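# Free trapped arm, then ease window onto sill

## Task

An arm is pinned beneath a window that has fallen. Get it loose and move the entire arm back onto its own side of the wall, ending at least one hand's width away from the wall. After that, let the window down slowly until it sits fully on its sill. The task fails if the window ever strikes anything hard. Anything that stays in place only because the robot is holding it does not count as done. A window lying on its sill counts even if a hand is still touching it or is underneath it.

## Robot and tools

Robot: two arms, left_arm and right_arm, each with six joints plus a gripper. The names are labels only and do not tell you which side of an image an arm appears on. Each gripper's fingers point along its own +z axis and close along its y axis. The reported hand point sits between the finger pads, roughly 5 mm short of the fingertips.

Scene frame: the origin is on the table surface midway between the arms. +x points outward over the table, +z points up, and left_arm sits on the +y side. Each result's state line reads `left_arm: …` | `right_arm: …` and gives each gripper's end_effector_position in metres and its end_effector_quat_wxyz in this frame. The printed position can be off from the real one, more so when the arm is stretched far.

Tool execute_actions, argument actions: a list holding one action, one wait, or nothing. Optional pictures (boolean) switches the camera images on or off; by default they are included.
- Look only: {"actions": []} commands nothing and reports the current state.
- Move: {"actions": [{"rows": [[...]], "steps": 15}]}. steps is 1 to 15 control steps of 1/30 s each, 15 if omitted. rows holds 1 to 15 rows. Each row is used for one step, and the final row repeats if there are fewer rows than steps.
- Wait: {"actions": [{"steps": 60}]} with up to 300 steps and no rows. It ends when that many steps have passed since the previous result, and your reply time is counted inside it.

A row is one list of 14 numbers, each in [-1, 1], covering both arms even when only one moves. Order: left_arm waist, shoulder, elbow, forearm roll, wrist pitch, wrist roll, gripper opening; then the same seven for right_arm.

The six joint numbers per arm are offsets, not targets. They are measured from that arm's joint angles in the latest result that lists them. Before any result in the scene has listed them, and for the second or later call within one reply, they are measured from where the arm is when the action begins. They are never relative to the previous row. Scale: 1.0 equals 2.217 rad. So a row of all zeros is not a pause; it pulls the arm back to the reference angles.

Stated joint ranges in radians, same for each arm: waist -2.618 to 2.618, shoulder 0.000 to 3.140, elbow -2.967 to 0.000, forearm roll -1.745 to 1.745, wrist pitch -1.220 to 1.220, wrist roll -2.094 to 2.094. The true end may differ by up to 0.013 rad either way. Asking for more than 0.013 rad beyond a stated end gets the call refused, and a refused call sends nothing. A joint driven past its real end (and further out than it is) stops at that end, and a "joint sent to its limit" line may appear, possibly referring to an earlier action still running. No such line does not prove there is room left.

The gripper number is absolute: +1 fully open (0.070 m between pads), -1 closed. Closing fully takes about 1.0 s or more. grip_measured reports the measured opening on the same scale; each gripper reads off by up to about 1 mm, a fixed amount per gripper. To hold something, command about 0.04 below grip_measured; a smaller gap gives a lighter grip. Pads push about 20 N at most, and a fast close can squeeze harder.

Motion limits: joint targets change at no more than 3 rad/s, with 0.6 s to accelerate; all joints of one arm are timed to arrive together. Each step's target stays within 0.867 rad of the measured angle, and if the target would put the gripper more than 70 mm from where it is, the whole arm's target is scaled back. Big moves therefore need several calls.

Between calls the arms keep heading to the last row sent, until they have nearly stopped (slow or blocked counts) or a step is HELD. Result lines: "joint command not followed" means a clearance check altered or blocked joint targets on some steps; HELD marks steps where all or part of your row was not sent. Joint positions lists each arm's joints in radians then pad gap in metres. Joint torques list the drive outputs in the same order; they are noisy, offset, nonzero even in free air, and not used to decide faults.

Things to avoid: letting the window drop or slam; hard pushes; the arms striking or pressing each other (can end the scene). Joint load limits (N m): waist, shoulder, elbow 20.2; forearm roll, wrist pitch, wrist roll 7.04, and these three wrist motors give only about 4 N m, so heavy contact or weight makes them yield. Hitting a load limit stops that arm for 10 seconds and drops the rest of the call. Holding loads heats motors; a MOTOR HOT line appears from 65 °C, and at 80 °C the arm goes limp (OVER-TEMPERATURE FAULT), which would drop the window.

Tool zoom_image: camera is one of cam_head_left, cam_head_right, cam_left_wrist, cam_right_wrist (all 504x504); region is [x0, y0, x1, y1] in pixels from the top-left, at most 504 by 504. It enlarges the latest image from that camera.

Tool finished_scene: scene is the current scene's number.

Each tool is called after ">>>" by a JSON object that holds its "fn" and its "kwargs", one argument or row to a line.

## Session

I'll start by looking at the scene.

>>> {"fn": "execute_actions", "kwargs": {
  "actions": []
}}

Scene clock: 0.00 s of 4375.00 s.
left_arm: end_effector_position=(+0.3142, +0.3522, +0.1799) grip_measured=+0.99 end_effector_quat_wxyz=(+0.341, -0.061, +0.938, +0.017) | right_arm: end_effector_position=(+0.4460, -0.0368, +0.2567) grip_measured=+1.00 end_effector_quat_wxyz=(+0.681, -0.262, +0.657, +0.189)
Joint positions: left_arm=[-0.007  1.023 -0.712 -0.009  0.649 -0.003  0.069] | right_arm=[ 0.643  1.74  -0.984 -0.063 -0.67  -0.06   0.07 ]
Joint torques (N m, as the arm reports them, + toward a larger angle): no reading

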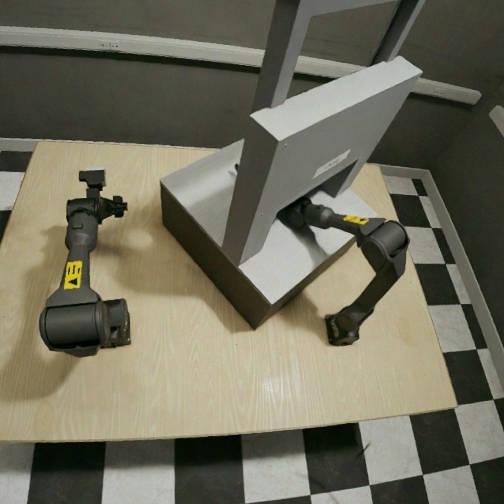

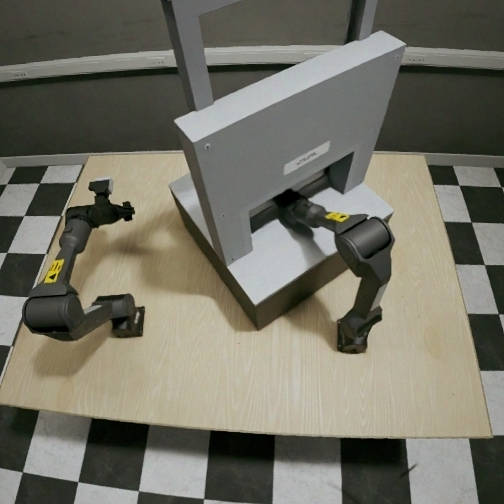

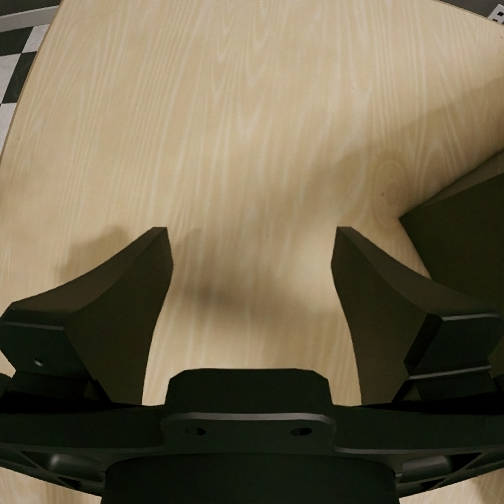

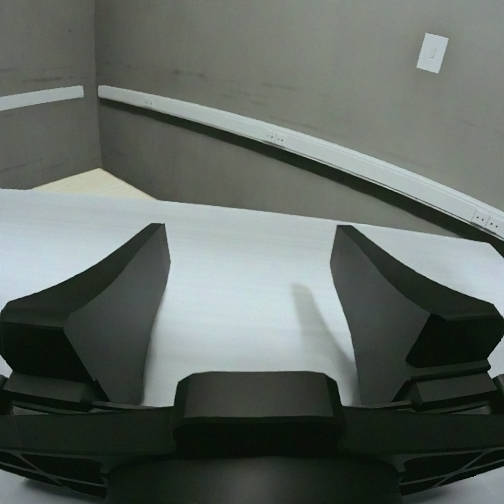

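>>> {"fn": "zoom_image", "kwargs": {
  "camera": "cam_head_left",
  "region": [140, 0, 440, 340]
}}

>>> {"fn": "zoom_image", "kwargs": {
  "camera": "cam_head_right",
  "region": [140, 0, 440, 340]
}}

Region (140, 0, 440, 340) of cam_head_left's 504x504 image, scaled by 1.482, with more detail than that image has; it fills the left 445 columns of this view, and the rest is white.

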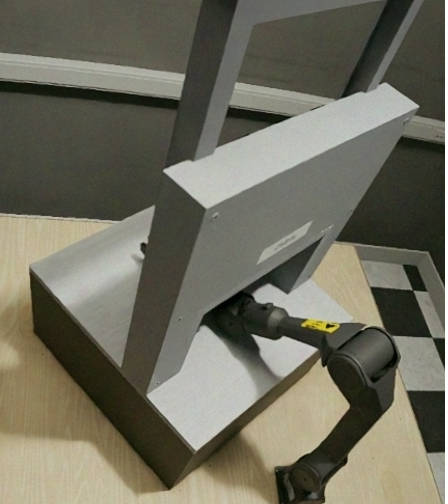

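Region (140, 0, 440, 340) of cam_head_right's 504x504 image, scaled by 1.482, with more detail than that image has; it fills the left 445 columns of this view, and the rest is white.

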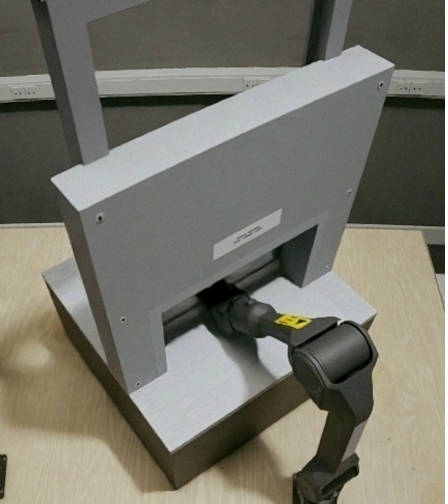

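>>> {"fn": "zoom_image", "kwargs": {
  "camera": "cam_head_right",
  "region": [230, 130, 390, 290]
}}

>>> {"fn": "zoom_image", "kwargs": {
  "camera": "cam_head_left",
  "region": [200, 130, 400, 290]
}}

Region (230, 130, 390, 290) of cam_head_right's 504x504 image, scaled by 3.150, with more detail than that image has.

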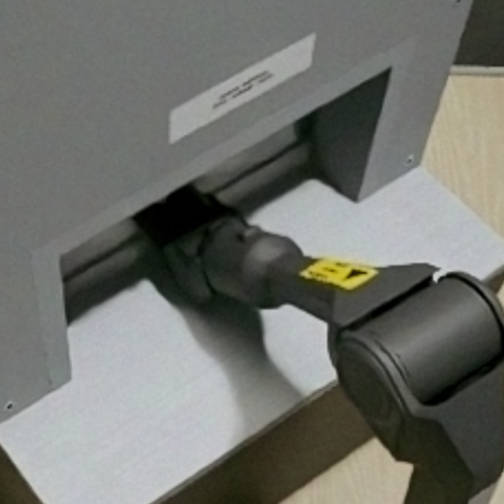

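Region (200, 130, 400, 290) of cam_head_left's 504x504 image, scaled by 2.520, with more detail than that image has; it fills the top 403 rows of this view, and the rest is white.

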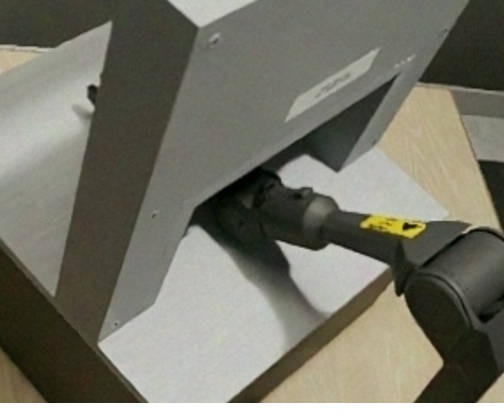

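>>> {"fn": "zoom_image", "kwargs": {
  "camera": "cam_head_right",
  "region": [275, 135, 340, 185]
}}

Region (275, 135, 340, 185) of cam_head_right's 504x504 image, scaled by 7.754, with more detail than that image has; it fills the top 388 rows of this view, and the rest is white.

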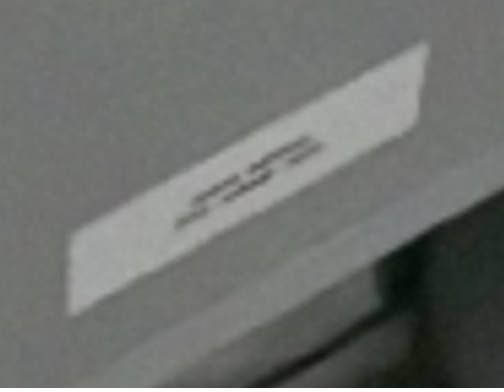

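>>> {"fn": "execute_actions", "kwargs": {
  "actions": [
    {"rows": [[-0.132, 0.305, -0.406, 0.0, -0.157, 0.0, 1.0, 0, 0, 0, 0, 0, 0, 1.0]], "steps": 15}
  ],
  "pictures": false
}}

>>> {"fn": "execute_actions", "kwargs": {
  "actions": [
    {"steps": 45}
  ]
}}

Scene clock: 83.20 s of 4375.00 s.
left_arm: end_effector_position=(+0.4525, +0.3095, +0.2770) grip_measured=+0.99 end_effector_quat_wxyz=(+0.471, +0.006, +0.882, -0.010) | right_arm: end_effector_position=(+0.4460, -0.0368, +0.2569) grip_measured=+1.00 end_effector_quat_wxyz=(+0.682, -0.262, +0.657, +0.189)
Joint positions: left_arm=[-0.151  1.358 -1.157 -0.009  0.476 -0.003  0.069] | right_arm=[ 0.643  1.74  -0.984 -0.063 -0.67  -0.059  0.07 ]
Joint torques (N m, as the arm reports them, + toward a larger angle): left_arm=[ 0.43 -2.64 -4.69  0.06 -0.83 -0.07] | right_arm=[ -0.13 -17.81  -7.5    0.42  -1.67   0.2 ]
Steps of this call (steps 1 to 90: nothing new was sent; then 79.70 s passed at rest; steps 91 to 105: all 15 steps of this action). Readings (joint positions):
91: left_arm=[-0.007 1.023 -0.712 -0.009 0.649 -0.003] | right_arm=[0.643 1.740 -0.984 -0.063 -0.670 -0.059]
92: left_arm=[-0.009 1.028 -0.717 -0.009 0.648 -0.003] | right_arm=[0.643 1.740 -0.984 -0.063 -0.670 -0.059]
94: left_arm=[-0.019 1.052 -0.748 -0.009 0.636 -0.003] | right_arm=[0.643 1.740 -0.984 -0.063 -0.670 -0.059]
98: left_arm=[-0.061 1.150 -0.878 -0.009 0.584 -0.003] | right_arm=[0.643 1.740 -0.984 -0.063 -0.670 -0.059]
105: the state above

Scene clock: 84.70 s of 4375.00 s.
left_arm: end_effector_position=(+0.5677, +0.2282, +0.3543) grip_measured=+0.99 end_effector_quat_wxyz=(+0.591, +0.064, +0.803, -0.055) | right_arm: end_effector_position=(+0.4460, -0.0368, +0.2569) grip_measured=+1.00 end_effector_quat_wxyz=(+0.682, -0.262, +0.657, +0.189)
Joint positions: left_arm=[-0.299  1.699 -1.612 -0.009  0.301 -0.003  0.069] | right_arm=[ 0.643  1.74  -0.984 -0.063 -0.67  -0.059  0.07 ]
Joint torques (N m, as the arm reports them, + toward a larger angle): left_arm=[ 1.35 -5.57 -3.96  0.08 -0.74 -0.07] | right_arm=[ -0.13 -16.54  -7.47   0.36  -1.62   0.05]
Steps of this call (steps 1 to 30: the robot went on to your last target; steps 31 to 45: nothing new was sent). Readings (joint positions):
1: left_arm=[-0.165 1.388 -1.197 -0.009 0.460 -0.003] | right_arm=[0.643 1.740 -0.984 -0.063 -0.670 -0.059]
2: left_arm=[-0.178 1.419 -1.238 -0.009 0.445 -0.003] | right_arm=[0.643 1.740 -0.984 -0.063 -0.670 -0.059]
4: left_arm=[-0.204 1.480 -1.319 -0.009 0.413 -0.003] | right_arm=[0.643 1.740 -0.984 -0.063 -0.670 -0.059]
8: left_arm=[-0.258 1.604 -1.486 -0.009 0.349 -0.003] | right_arm=[0.643 1.740 -0.984 -0.063 -0.670 -0.059]
45: the state above
All arms were judged still, so your last target was given up. Only a new action makes them travel on or press farther. Fingers that are still opening or closing keep moving.

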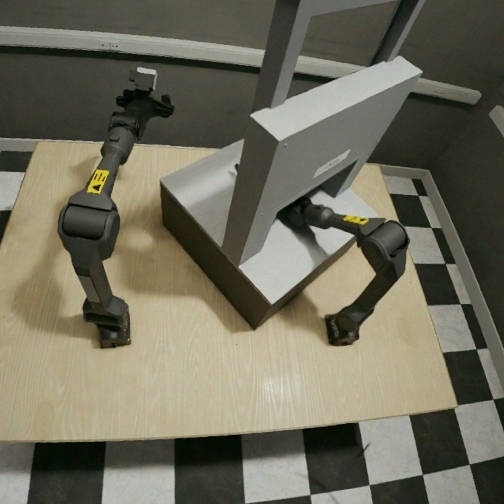

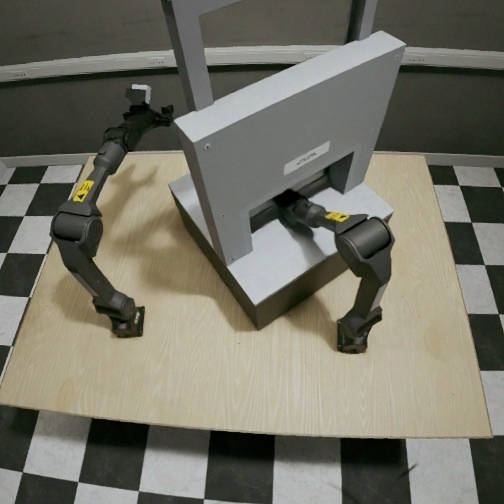

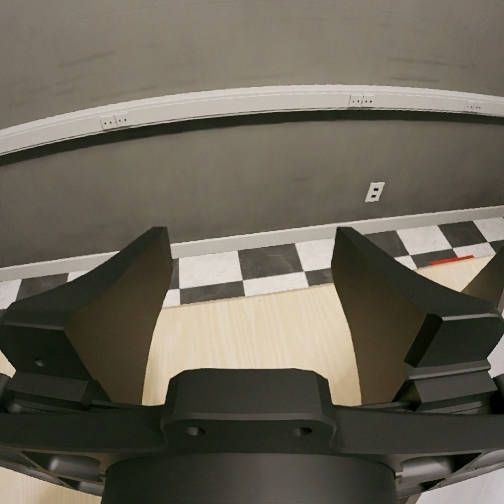

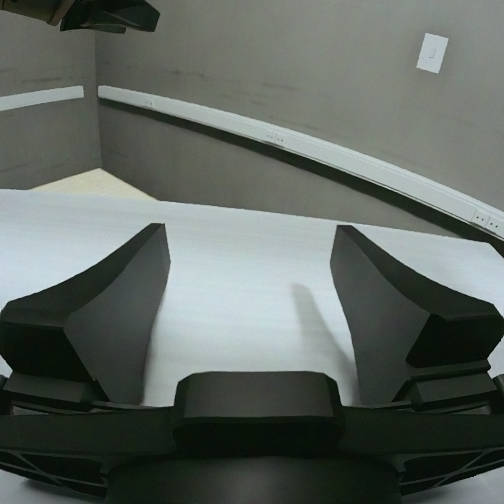

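>>> {"fn": "execute_actions", "kwargs": {
  "actions": [
    {"rows": [[0, 0, 0, -0.6, 0.36, 0.6, 1.0, 0, 0, 0, 0, 0, 0, 1.0]], "steps": 15}
  ],
  "pictures": false
}}

>>> {"fn": "execute_actions", "kwargs": {
  "actions": [
    {"steps": 40}
  ]
}}

Scene clock: 94.70 s of 4375.00 s.
left_arm: end_effector_position=(+0.5122, +0.1602, +0.2984) grip_measured=+0.99 end_effector_quat_wxyz=(+0.443, +0.199, +0.857, -0.172) | right_arm: end_effector_position=(+0.4460, -0.0368, +0.2568) grip_measured=+1.00 end_effector_quat_wxyz=(+0.682, -0.262, +0.657, +0.189)
Joint positions: left_arm=[-0.299  1.699 -1.611 -0.565  0.706  0.553  0.069] | right_arm=[ 0.643  1.74  -0.984 -0.063 -0.67  -0.06   0.07 ]
Joint torques (N m, as the arm reports them, + toward a larger angle): left_arm=[ 1.28 -5.22 -4.07 -0.43 -0.6   0.04] | right_arm=[ -0.1  -15.79  -7.33   0.24  -1.51   0.1 ]
Steps of this call (steps 1 to 90: nothing new was sent; then 6.50 s passed at rest; steps 91 to 105: all 15 steps of this action). Readings (joint positions):
91: left_arm=[-0.299 1.699 -1.612 -0.010 0.302 -0.002] | right_arm=[0.643 1.740 -0.984 -0.063 -0.670 -0.060]
92: left_arm=[-0.299 1.699 -1.612 -0.015 0.307 0.003] | right_arm=[0.643 1.740 -0.984 -0.063 -0.670 -0.060]
94: left_arm=[-0.299 1.699 -1.612 -0.046 0.336 0.034] | right_arm=[0.643 1.740 -0.984 -0.063 -0.670 -0.060]
98: left_arm=[-0.299 1.699 -1.612 -0.176 0.453 0.164] | right_arm=[0.643 1.740 -0.984 -0.063 -0.670 -0.060]
105: the state above

Scene clock: 96.03 s of 4375.00 s.
left_arm: end_effector_position=(+0.4258, +0.0580, +0.3748) grip_measured=+0.99 end_effector_quat_wxyz=(+0.484, +0.412, +0.657, -0.405) | right_arm: end_effector_position=(+0.4460, -0.0368, +0.2568) grip_measured=+1.00 end_effector_quat_wxyz=(+0.682, -0.262, +0.657, +0.189)
Joint positions: left_arm=[-0.299  1.699 -1.612 -1.339  1.099  1.327  0.069] | right_arm=[ 0.643  1.74  -0.984 -0.063 -0.67  -0.06   0.07 ]
Joint torques (N m, as the arm reports them, + toward a larger angle): left_arm=[ 0.49 -4.37 -4.74 -0.59 -0.25 -0.22] | right_arm=[ -0.14 -16.47  -7.35   0.24  -1.52   0.22]
Steps of this call (steps 1 to 40: the robot went on to your last target). Readings (joint positions):
1: left_arm=[-0.299 1.699 -1.611 -0.623 0.735 0.611] | right_arm=[0.643 1.740 -0.984 -0.063 -0.670 -0.060]
2: left_arm=[-0.299 1.699 -1.611 -0.680 0.764 0.668] | right_arm=[0.643 1.740 -0.984 -0.063 -0.670 -0.060]
4: left_arm=[-0.299 1.699 -1.611 -0.793 0.821 0.781] | right_arm=[0.643 1.740 -0.984 -0.063 -0.670 -0.060]
8: left_arm=[-0.299 1.699 -1.611 -1.013 0.933 1.001] | right_arm=[0.643 1.740 -0.984 -0.063 -0.670 -0.060]
40: the state above

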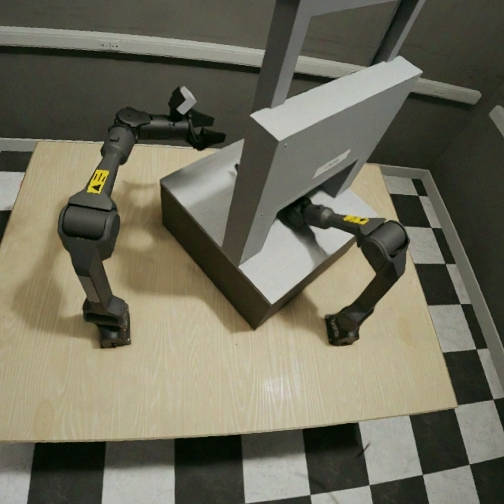

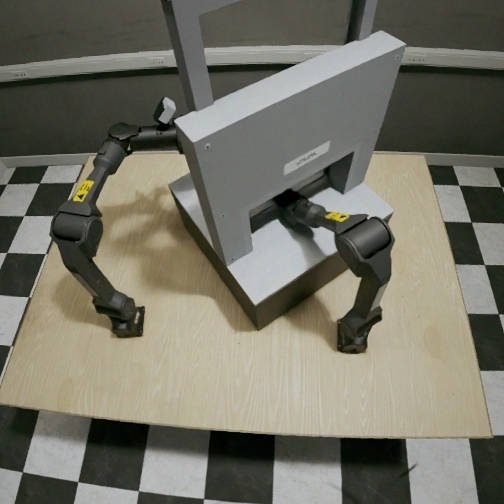

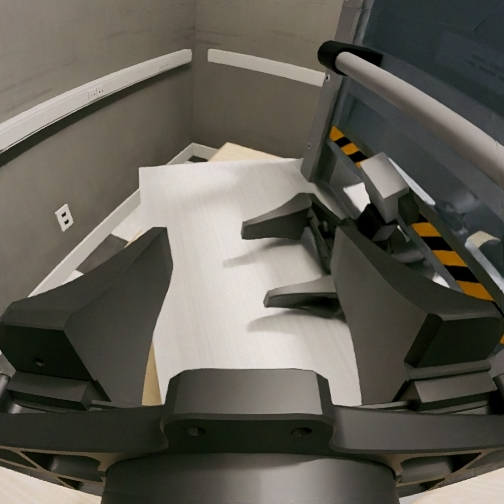

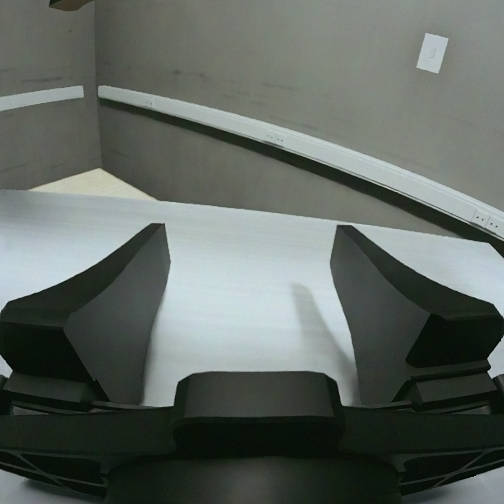

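>>> {"fn": "execute_actions", "kwargs": {
  "actions": [
    {"rows": [[-0.023, -0.0907, 0.0907, -0.104, 0.023, -0.5986, 1.0, 0, 0, 0, 0, 0, 0, 1.0]], "steps": 15}
  ],
  "pictures": false
}}

>>> {"fn": "execute_actions", "kwargs": {
  "actions": [
    {"steps": 30}
  ]
}}

Scene clock: 154.77 s of 4375.00 s.
left_arm: end_effector_position=(+0.3767, +0.0468, +0.4089) grip_measured=+0.99 end_effector_quat_wxyz=(+0.325, +0.189, +0.711, -0.594) | right_arm: end_effector_position=(+0.4460, -0.0368, +0.2568) grip_measured=+1.00 end_effector_quat_wxyz=(+0.682, -0.262, +0.657, +0.189)
Joint positions: left_arm=[-0.33   1.577 -1.491 -1.478  1.13   0.72   0.069] | right_arm=[ 0.643  1.74  -0.984 -0.063 -0.67  -0.059  0.07 ]
Joint torques (N m, as the arm reports them, + toward a larger angle): left_arm=[ 0.34 -4.56 -3.64 -1.01 -0.07 -0.5 ] | right_arm=[ -0.08 -17.33  -7.34   0.24  -1.52   0.2 ]
Steps of this call (steps 1 to 15: the robot went on to your last target; steps 16 to 90: nothing new was sent; then 55.23 s passed at rest; steps 91 to 105: all 15 steps of this action). Readings (joint positions):
91: left_arm=[-0.299 1.699 -1.612 -1.339 1.099 1.326] | right_arm=[0.643 1.740 -0.984 -0.063 -0.670 -0.059]
92: left_arm=[-0.300 1.698 -1.611 -1.339 1.099 1.320] | right_arm=[0.643 1.740 -0.984 -0.063 -0.670 -0.059]
94: left_arm=[-0.301 1.692 -1.604 -1.347 1.100 1.289] | right_arm=[0.643 1.740 -0.984 -0.063 -0.670 -0.059]
98: left_arm=[-0.309 1.662 -1.574 -1.382 1.108 1.160] | right_arm=[0.643 1.740 -0.984 -0.063 -0.670 -0.059]
105: the state above

Scene clock: 155.77 s of 4375.00 s.
left_arm: end_effector_position=(+0.3447, +0.0433, +0.4293) grip_measured=+0.99 end_effector_quat_wxyz=(+0.071, -0.070, +0.704, -0.703) | right_arm: end_effector_position=(+0.4460, -0.0368, +0.2568) grip_measured=+1.00 end_effector_quat_wxyz=(+0.682, -0.262, +0.657, +0.189)
Joint positions: left_arm=[-0.35   1.498 -1.41  -1.57   1.15   0.     0.069] | right_arm=[ 0.643  1.74  -0.984 -0.063 -0.67  -0.059  0.07 ]
Joint torques (N m, as the arm reports them, + toward a larger angle): left_arm=[ 0.5  -3.91 -3.64 -0.98 -0.04  0.15] | right_arm=[ -0.16 -17.04  -7.36   0.24  -1.52   0.11]
Steps of this call (steps 1 to 30: the robot went on to your last target). Readings (joint positions):
1: left_arm=[-0.333 1.567 -1.481 -1.490 1.133 0.635] | right_arm=[0.643 1.740 -0.984 -0.063 -0.670 -0.059]
2: left_arm=[-0.335 1.557 -1.471 -1.501 1.135 0.552] | right_arm=[0.643 1.740 -0.984 -0.063 -0.670 -0.059]
4: left_arm=[-0.339 1.541 -1.454 -1.520 1.139 0.405] | right_arm=[0.643 1.740 -0.984 -0.063 -0.670 -0.059]
8: left_arm=[-0.346 1.515 -1.428 -1.549 1.146 0.182] | right_arm=[0.643 1.740 -0.984 -0.063 -0.670 -0.059]
30: the state above
All arms were judged still, so your last target was given up. Only a new action makes them travel on or press farther. Fingers that are still opening or closing keep moving.

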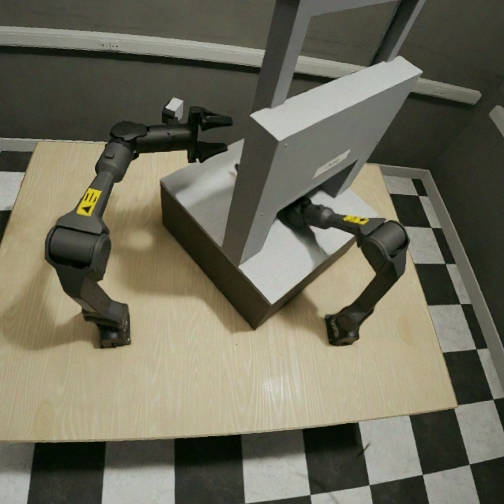

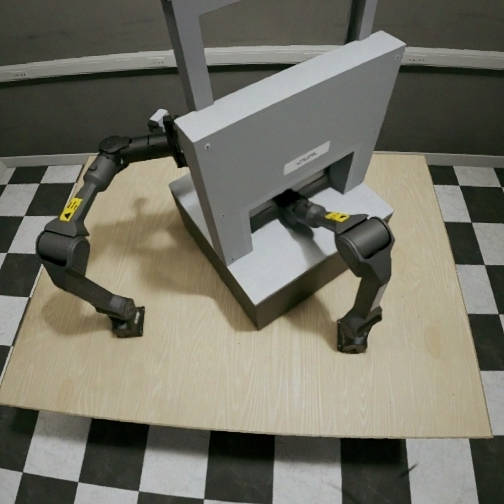

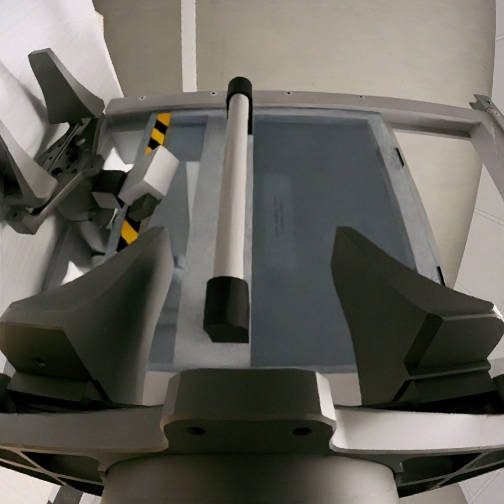

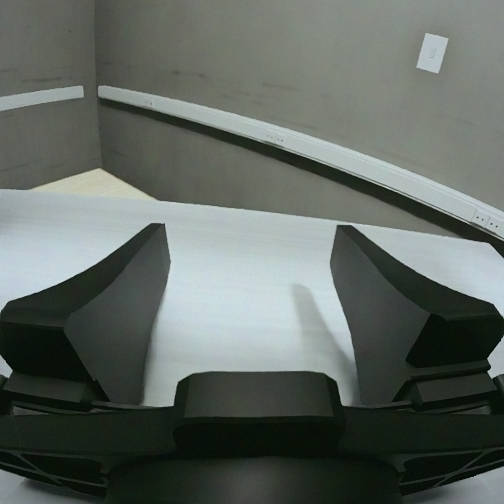

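>>> {"fn": "execute_actions", "kwargs": {
  "actions": [
    {"rows": [[-0.054, 0.045, -0.0316, 0, 0, 0, 1.0, 0, 0, 0, 0, 0, 0, 1.0]], "steps": 15}
  ],
  "pictures": false
}}

>>> {"fn": "execute_actions", "kwargs": {
  "actions": [
    {"steps": 15}
  ]
}}

Scene clock: 170.83 s of 4375.00 s.
left_arm: end_effector_position=(+0.3365, -0.0011, +0.4158) grip_measured=+0.99 end_effector_quat_wxyz=(+0.019, -0.038, +0.711, -0.702) | right_arm: end_effector_position=(+0.4460, -0.0368, +0.2568) grip_measured=+1.00 end_effector_quat_wxyz=(+0.682, -0.262, +0.657, +0.189)
Joint positions: left_arm=[-0.47   1.598 -1.481 -1.57   1.15   0.     0.069] | right_arm=[ 0.643  1.74  -0.984 -0.063 -0.67  -0.06   0.07 ]
Joint torques (N m, as the arm reports them, + toward a larger angle): left_arm=[ 1.48 -4.65 -4.33 -0.97 -0.05  0.1 ] | right_arm=[ -0.13 -16.2   -7.37   0.25  -1.52   0.1 ]
Steps of this call (steps 1 to 90: nothing new was sent; then 11.57 s passed at rest; steps 91 to 105: all 15 steps of this action). Readings (joint positions):
91: left_arm=[-0.351 1.498 -1.411 -1.570 1.150 0.000] | right_arm=[0.643 1.740 -0.984 -0.063 -0.670 -0.060]
92: left_arm=[-0.357 1.502 -1.414 -1.570 1.150 0.000] | right_arm=[0.643 1.740 -0.984 -0.063 -0.670 -0.060]
94: left_arm=[-0.387 1.527 -1.432 -1.570 1.150 0.000] | right_arm=[0.643 1.740 -0.984 -0.063 -0.670 -0.060]
98: left_arm=[-0.467 1.595 -1.477 -1.570 1.150 0.000] | right_arm=[0.643 1.740 -0.984 -0.063 -0.670 -0.060]
105: the state above

Scene clock: 171.33 s of 4375.00 s.
left_arm: end_effector_position=(+0.3366, -0.0009, +0.4159) grip_measured=+0.99 end_effector_quat_wxyz=(+0.019, -0.038, +0.711, -0.702) | right_arm: end_effector_position=(+0.4460, -0.0368, +0.2568) grip_measured=+1.00 end_effector_quat_wxyz=(+0.682, -0.262, +0.657, +0.189)
Joint positions: left_arm=[-0.47   1.597 -1.481 -1.57   1.15   0.     0.069] | right_arm=[ 0.643  1.74  -0.984 -0.063 -0.67  -0.06   0.07 ]
Joint torques (N m, as the arm reports them, + toward a larger angle): left_arm=[ 1.37 -4.74 -4.25 -0.96 -0.05  0.05] | right_arm=[ -0.14 -16.24  -7.37   0.25  -1.52   0.15]
Steps of this call (steps 1 to 15: the robot went on to your last target). Readings (joint positions):
1: left_arm=[-0.470 1.598 -1.481 -1.570 1.150 0.000] | right_arm=[0.643 1.740 -0.984 -0.063 -0.670 -0.060]
2: left_arm=[-0.470 1.598 -1.481 -1.570 1.150 0.000] | right_arm=[0.643 1.740 -0.984 -0.063 -0.670 -0.060]
4: left_arm=[-0.470 1.597 -1.481 -1.570 1.150 0.000] | right_arm=[0.643 1.740 -0.984 -0.063 -0.670 -0.060]
8: left_arm=[-0.470 1.597 -1.481 -1.570 1.150 0.000] | right_arm=[0.643 1.740 -0.984 -0.063 -0.670 -0.060]
15: the state above
All arms were judged still, so your last target was given up. Only a new action makes them travel on or press farther. Fingers that are still opening or closing keep moving.

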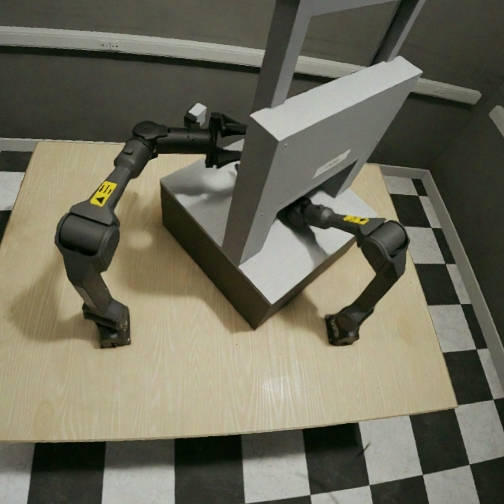

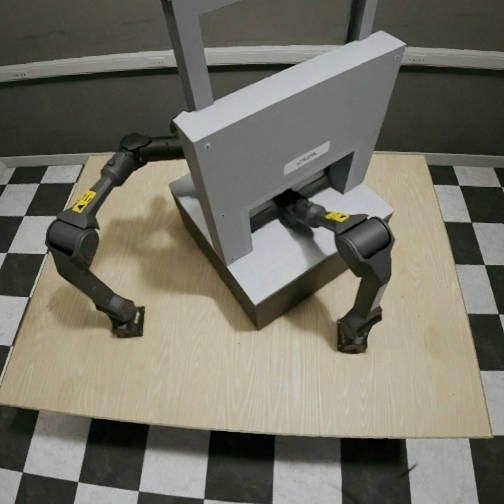

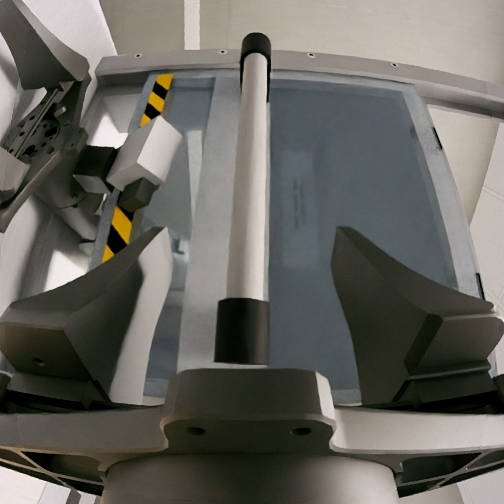

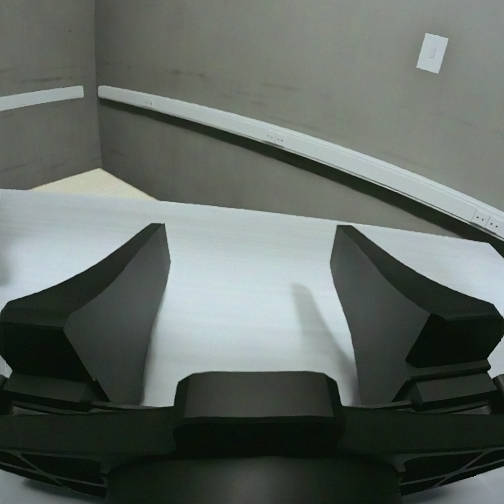

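>>> {"fn": "execute_actions", "kwargs": {
  "actions": [
    {"rows": [[-0.0496, 0.0307, -0.0356, 0, 0, 0, 1.0, 0, 0, 0, 0, 0, 0, 1.0]], "steps": 15}
  ]
}}

Scene clock: 188.20 s of 4375.00 s.
left_arm: end_effector_position=(+0.3167, -0.0400, +0.4159) grip_measured=+0.99 end_effector_quat_wxyz=(-0.016, +0.005, +0.710, -0.704) | right_arm: end_effector_position=(+0.4460, -0.0368, +0.2568) grip_measured=+1.00 end_effector_quat_wxyz=(+0.682, -0.262, +0.657, +0.189)
Joint positions: left_arm=[-0.58   1.666 -1.56  -1.57   1.15   0.     0.069] | right_arm=[ 0.643  1.74  -0.984 -0.063 -0.67  -0.059  0.07 ]
Joint torques (N m, as the arm reports them, + toward a larger angle): left_arm=[ 1.34 -4.72 -3.23 -0.91 -0.06 -0.12] | right_arm=[ -0.13 -16.22  -7.33   0.24  -1.52   0.2 ]
Steps of this call (steps 1 to 90: nothing new was sent; then 13.37 s passed at rest; steps 91 to 105: all 15 steps of this action). Readings (joint positions):
91: left_arm=[-0.470 1.597 -1.481 -1.570 1.150 0.000] | right_arm=[0.643 1.740 -0.984 -0.063 -0.670 -0.059]
92: left_arm=[-0.475 1.600 -1.484 -1.570 1.150 0.000] | right_arm=[0.643 1.740 -0.984 -0.063 -0.670 -0.059]
94: left_arm=[-0.505 1.619 -1.507 -1.570 1.150 0.000] | right_arm=[0.643 1.740 -0.984 -0.063 -0.670 -0.059]
98: left_arm=[-0.579 1.665 -1.558 -1.570 1.150 0.000] | right_arm=[0.643 1.740 -0.984 -0.063 -0.670 -0.059]
105: the state above

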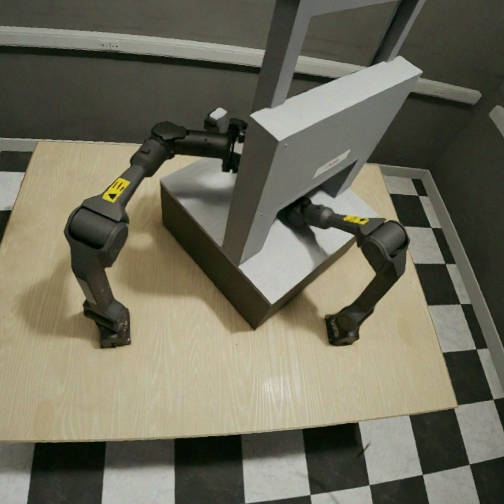

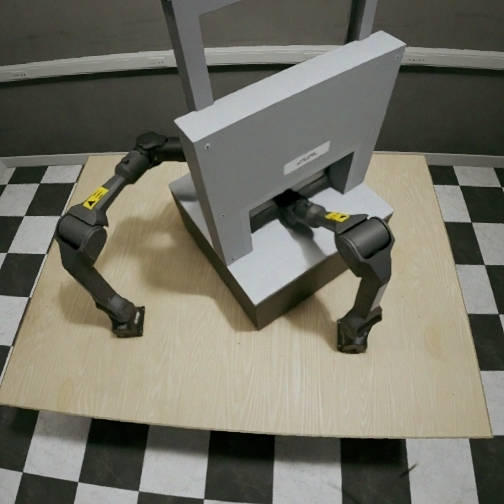

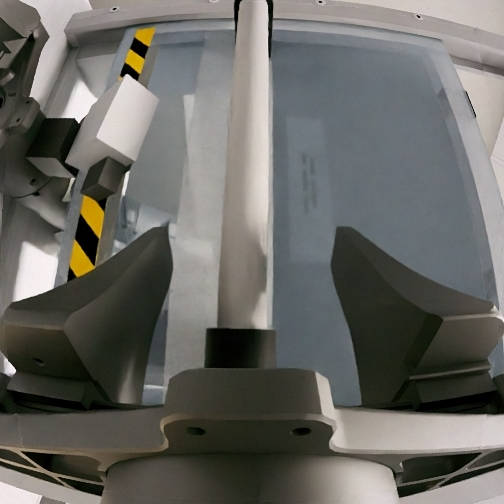

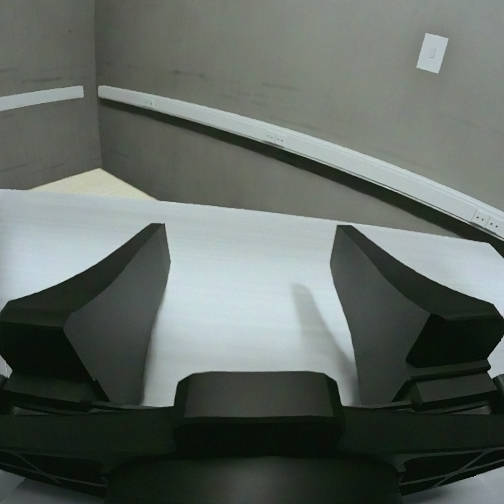

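>>> {"fn": "execute_actions", "kwargs": {
  "actions": [
    {"rows": [[-0.0338, 0.0194, -0.0226, 0, 0, 0, 1.0, 0, 0, 0, 0, 0, 0, 1.0]], "steps": 15}
  ]
}}

Scene clock: 193.23 s of 4375.00 s.
left_arm: end_effector_position=(+0.3018, -0.0629, +0.4159) grip_measured=+0.99 end_effector_quat_wxyz=(-0.036, +0.032, +0.709, -0.704) | right_arm: end_effector_position=(+0.4460, -0.0368, +0.2570) grip_measured=+1.00 end_effector_quat_wxyz=(+0.682, -0.262, +0.656, +0.189)
Joint positions: left_arm=[-0.646  1.707 -1.611 -1.568  1.152  0.001  0.069] | right_arm=[ 0.643  1.74  -0.984 -0.063 -0.67  -0.06   0.07 ]
Joint torques (N m, as the arm reports them, + toward a larger angle): left_arm=[-8.88 -1.84 -4.32 -1.49 -0.62  0.04] | right_arm=[ -0.12 -16.15  -7.07   0.25  -1.43   0.09]
Steps of this call (steps 1 to 15: the robot went on to your last target; steps 16 to 90: nothing new was sent; then 1.53 s passed at rest; steps 91 to 105: all 15 steps of this action). Readings (joint positions):
91: left_arm=[-0.580 1.666 -1.560 -1.570 1.150 0.000] | right_arm=[0.643 1.740 -0.984 -0.063 -0.670 -0.060]
92: left_arm=[-0.585 1.668 -1.563 -1.570 1.150 0.000] | right_arm=[0.643 1.740 -0.984 -0.063 -0.670 -0.060]
94: left_arm=[-0.615 1.685 -1.584 -1.570 1.150 0.000] | right_arm=[0.643 1.740 -0.984 -0.063 -0.670 -0.060]
98: left_arm=[-0.645 1.707 -1.611 -1.568 1.152 0.001] | right_arm=[0.643 1.740 -0.984 -0.063 -0.670 -0.060]
105: the state above

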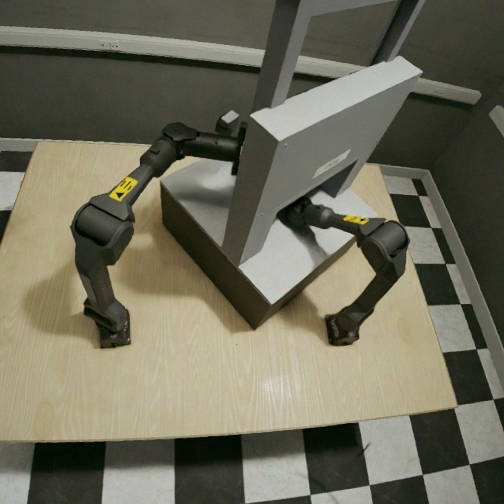

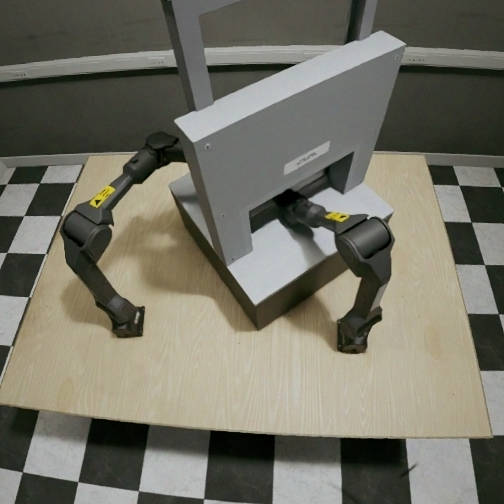

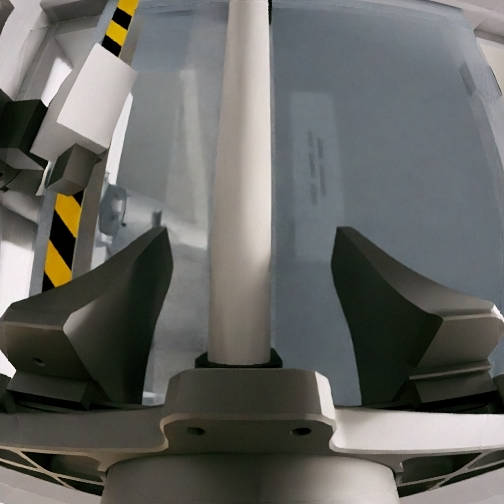

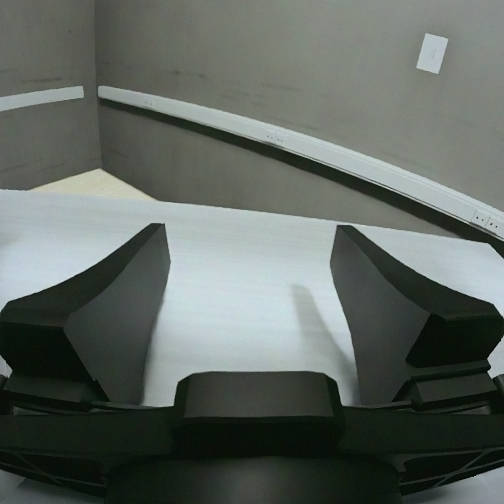

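>>> {"fn": "execute_actions", "kwargs": {
  "actions": [
    {"rows": [[0.009, 0, 0, 0, 0, 0, -0.5, 0, 0, 0, 0, 0, 0, 1.0]], "steps": 15}
  ],
  "pictures": false
}}

>>> {"fn": "execute_actions", "kwargs": {
  "actions": [
    {"steps": 25}
  ]
}}

Scene clock: 198.33 s of 4375.00 s.
left_arm: end_effector_position=(+0.3084, -0.0583, +0.4152) grip_measured=-0.01 end_effector_quat_wxyz=(-0.031, +0.026, +0.709, -0.704) | right_arm: end_effector_position=(+0.4460, -0.0368, +0.2568) grip_measured=+1.00 end_effector_quat_wxyz=(+0.682, -0.262, +0.657, +0.189)
Joint positions: left_arm=[-0.628  1.707 -1.61  -1.567  1.153  0.001  0.035] | right_arm=[ 0.643  1.74  -0.984 -0.063 -0.67  -0.059  0.07 ]
Joint torques (N m, as the arm reports them, + toward a larger angle): left_arm=[ 1.27 -5.4  -4.37 -1.02 -0.1   0.16] | right_arm=[ -0.11 -17.77  -8.29   0.25  -1.6    0.2 ]
Steps of this call (steps 1 to 15: the robot went on to your last target; steps 16 to 100: nothing new was sent; then 1.27 s passed at rest; steps 101 to 115: all 15 steps of this action). Readings (joint positions):
101: left_arm=[-0.645 1.710 -1.611 -1.570 1.149 -0.000] | right_arm=[0.643 1.740 -0.984 -0.063 -0.670 -0.059]
102: left_arm=[-0.643 1.710 -1.611 -1.570 1.150 -0.000] | right_arm=[0.643 1.740 -0.984 -0.063 -0.670 -0.059]
104: left_arm=[-0.637 1.710 -1.609 -1.565 1.159 0.000] | right_arm=[0.643 1.740 -0.984 -0.063 -0.670 -0.059]
108: left_arm=[-0.636 1.709 -1.608 -1.564 1.157 0.000] | right_arm=[0.643 1.740 -0.984 -0.063 -0.670 -0.059]
115: the state above

Scene clock: 199.17 s of 4375.00 s.
left_arm: end_effector_position=(+0.3090, -0.0579, +0.4147) grip_measured=-0.34 end_effector_quat_wxyz=(-0.030, +0.026, +0.710, -0.703) | right_arm: end_effector_position=(+0.4458, -0.0369, +0.2595) grip_measured=+1.00 end_effector_quat_wxyz=(+0.684, -0.261, +0.654, +0.190)
Joint positions: left_arm=[-0.627  1.708 -1.609 -1.566  1.153  0.001  0.023] | right_arm=[ 0.643  1.737 -0.986 -0.063 -0.672 -0.059  0.07 ]
Joint torques (N m, as the arm reports them, + toward a larger angle): left_arm=[ 3.09 -6.7  -7.92 -3.27 -0.87 -0.16] | right_arm=[ -0.12 -10.06  -2.56   0.25  -0.63   0.13]
Steps of this call (steps 1 to 15: the robot went on to your last target; steps 16 to 25: nothing new was sent). Readings (joint positions):
1: left_arm=[-0.628 1.707 -1.610 -1.567 1.152 0.001] | right_arm=[0.643 1.740 -0.984 -0.063 -0.670 -0.059]
2: left_arm=[-0.627 1.707 -1.610 -1.567 1.152 0.001] | right_arm=[0.643 1.740 -0.984 -0.063 -0.670 -0.059]
4: left_arm=[-0.627 1.707 -1.609 -1.565 1.153 0.001] | right_arm=[0.643 1.738 -0.987 -0.063 -0.671 -0.059]
8: left_arm=[-0.627 1.708 -1.609 -1.564 1.153 0.001] | right_arm=[0.643 1.737 -0.988 -0.063 -0.672 -0.059]
25: the state above
All arms were judged still, so your last target was given up. Only a new action makes them travel on or press farther. Fingers that are still opening or closing keep moving.

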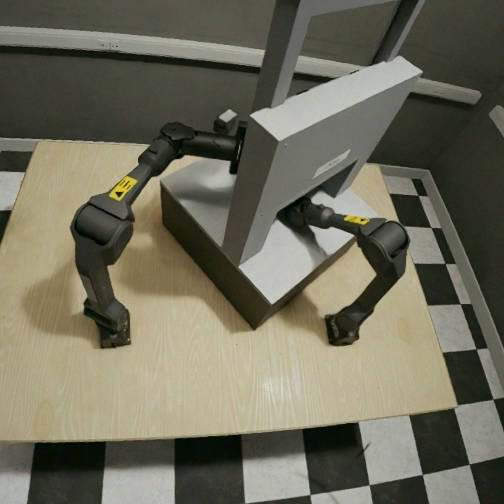

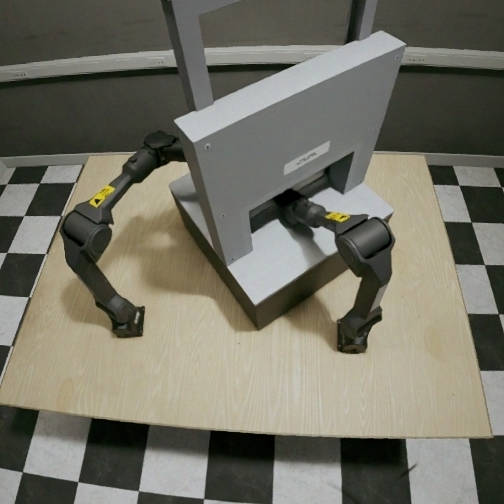

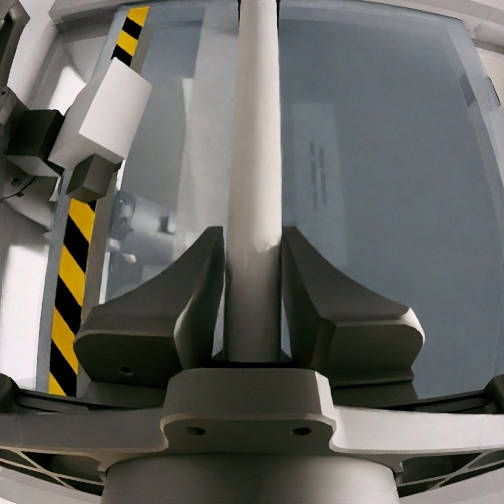

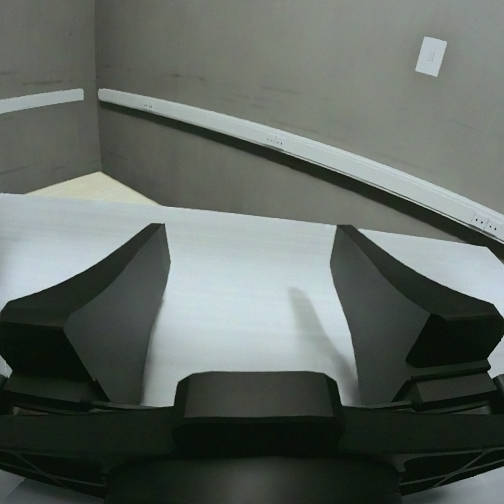

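>>> {"fn": "execute_actions", "kwargs": {
  "actions": [
    {"rows": [[0, 0.0009, -0.0067, 0.0022, 0.0002, -0.006, -0.45, 0, 0, 0, 0, 0, 0, 1.0],[0, 0.0018, -0.0133, 0.0045, 0.0005, -0.0119, -0.45, 0, 0, 0, 0, 0, 0, 1.0],[0, 0.0027, -0.02, 0.0067, 0.0007, -0.0179, -0.45, 0, 0, 0, 0, 0, 0, 1.0],[0, 0.0036, -0.0267, 0.009, 0.001, -0.0238, -0.45, 0, 0, 0, 0, 0, 0, 1.0],[0, 0.0045, -0.0334, 0.0112, 0.0012, -0.0298, -0.45, 0, 0, 0, 0, 0, 0, 1.0],[0, 0.0054, -0.04, 0.0134, 0.0014, -0.0357, -0.45, 0, 0, 0, 0, 0, 0, 1.0],[0, 0.0063, -0.0467, 0.0157, 0.0017, -0.0417, -0.45, 0, 0, 0, 0, 0, 0, 1.0],[0, 0.0072, -0.0534, 0.0179, 0.0019, -0.0476, -0.45, 0, 0, 0, 0, 0, 0, 1.0],[0, 0.0081, -0.0601, 0.0202, 0.0022, -0.0536, -0.45, 0, 0, 0, 0, 0, 0, 1.0],[0, 0.009, -0.0667, 0.0224, 0.0024, -0.0595, -0.45, 0, 0, 0, 0, 0, 0, 1.0],[0, 0.0099, -0.0734, 0.0246, 0.0026, -0.0655, -0.45, 0, 0, 0, 0, 0, 0, 1.0],[0, 0.0108, -0.0801, 0.0269, 0.0029, -0.0714, -0.45, 0, 0, 0, 0, 0, 0, 1.0],[0, 0.0117, -0.0868, 0.0291, 0.0031, -0.0774, -0.45, 0, 0, 0, 0, 0, 0, 1.0],[0, 0.0126, -0.0934, 0.0314, 0.0034, -0.0833, -0.45, 0, 0, 0, 0, 0, 0, 1.0],[0, 0.0135, -0.1001, 0.0336, 0.0036, -0.0893, -0.45, 0, 0, 0, 0, 0, 0, 1.0]], "steps": 15}
  ],
  "pictures": false
}}

>>> {"fn": "execute_actions", "kwargs": {
  "actions": [
    {"steps": 12}
  ]
}}

Scene clock: 254.77 s of 4375.00 s.
left_arm: end_effector_position=(+0.3088, -0.0576, +0.4583) grip_measured=-0.34 end_effector_quat_wxyz=(-0.029, +0.029, +0.706, -0.707) | right_arm: end_effector_position=(+0.4458, -0.0369, +0.2586) grip_measured=+1.00 end_effector_quat_wxyz=(+0.683, -0.262, +0.655, +0.190)
Joint positions: left_arm=[-0.626  1.734 -1.812 -1.499  1.162 -0.179  0.023] | right_arm=[ 0.643  1.737 -0.985 -0.063 -0.671 -0.06   0.07 ]
Joint torques (N m, as the arm reports them, + toward a larger angle): left_arm=[ 3.76 -5.81 -7.92 -2.84 -2.2  -0.24] | right_arm=[ -0.14 -10.86  -4.12   0.24  -0.95   0.1 ]
Steps of this call (steps 1 to 90: nothing new was sent; then 52.10 s passed at rest; steps 91 to 105: all 15 steps of this action). Readings (joint positions):
91: left_arm=[-0.626 1.707 -1.611 -1.568 1.152 -0.000] | right_arm=[0.643 1.739 -0.984 -0.063 -0.670 -0.060]
92: left_arm=[-0.626 1.708 -1.617 -1.564 1.153 -0.006] | right_arm=[0.643 1.738 -0.984 -0.063 -0.670 -0.060]
94: left_arm=[-0.626 1.711 -1.645 -1.552 1.156 -0.032] | right_arm=[0.643 1.738 -0.984 -0.063 -0.670 -0.060]
98: left_arm=[-0.626 1.718 -1.709 -1.535 1.158 -0.088] | right_arm=[0.643 1.738 -0.984 -0.063 -0.671 -0.060]
105: the state above

Scene clock: 255.17 s of 4375.00 s.
left_arm: end_effector_position=(+0.3088, -0.0576, +0.4625) grip_measured=-0.34 end_effector_quat_wxyz=(-0.028, +0.028, +0.706, -0.707) | right_arm: end_effector_position=(+0.4458, -0.0369, +0.2594) grip_measured=+1.00 end_effector_quat_wxyz=(+0.684, -0.261, +0.654, +0.190)
Joint positions: left_arm=[-0.626  1.737 -1.832 -1.493  1.161 -0.197  0.023] | right_arm=[ 0.643  1.737 -0.986 -0.063 -0.672 -0.06   0.07 ]
Joint torques (N m, as the arm reports them, + toward a larger angle): left_arm=[ 3.27 -5.47 -6.04 -2.23 -2.19  0.09] | right_arm=[ -0.14 -10.84  -4.61   0.25  -0.93   0.13]
Steps of this call (steps 1 to 12: the robot went on to your last target). Readings (joint positions):
1: left_arm=[-0.626 1.736 -1.825 -1.495 1.162 -0.191] | right_arm=[0.643 1.737 -0.985 -0.063 -0.671 -0.060]
2: left_arm=[-0.626 1.737 -1.833 -1.493 1.161 -0.198] | right_arm=[0.643 1.737 -0.985 -0.063 -0.671 -0.060]
4: left_arm=[-0.626 1.737 -1.834 -1.493 1.161 -0.199] | right_arm=[0.643 1.737 -0.985 -0.063 -0.671 -0.060]
8: left_arm=[-0.626 1.737 -1.833 -1.493 1.161 -0.198] | right_arm=[0.643 1.737 -0.986 -0.063 -0.672 -0.060]
12: the state above

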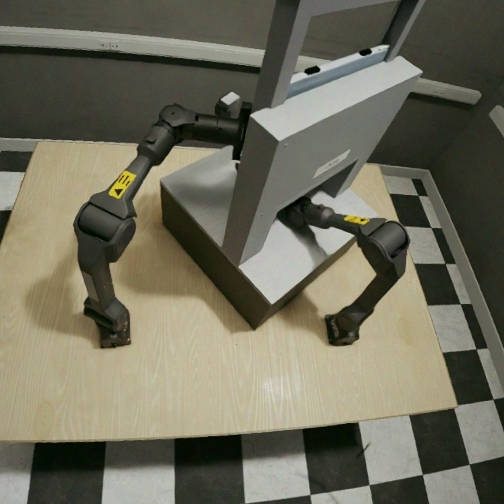

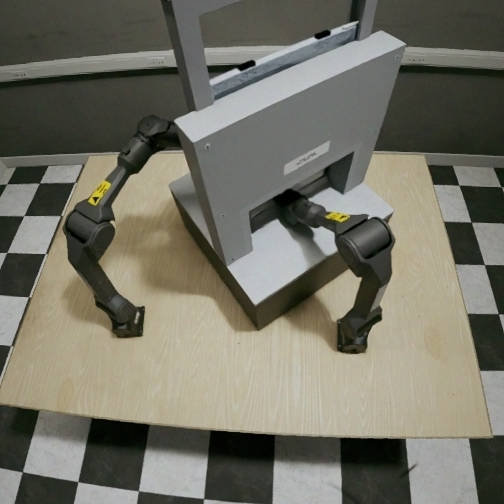

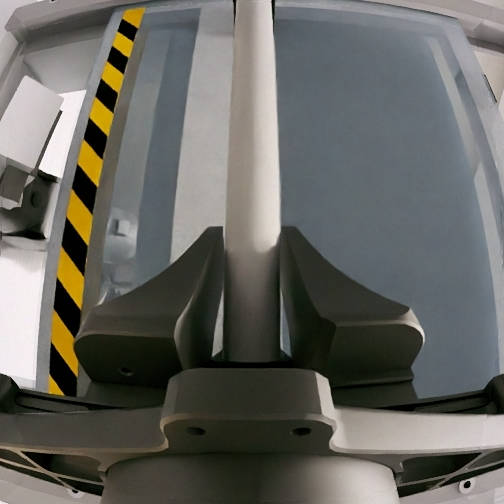

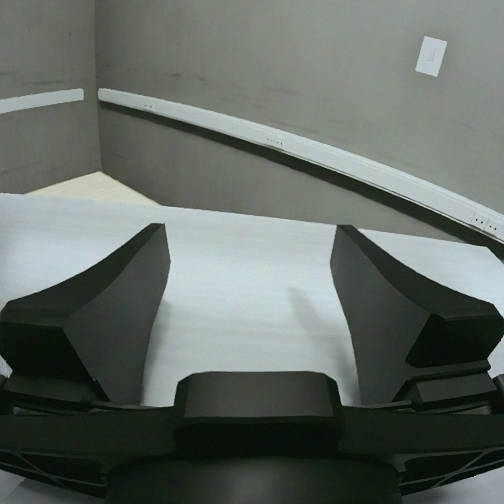

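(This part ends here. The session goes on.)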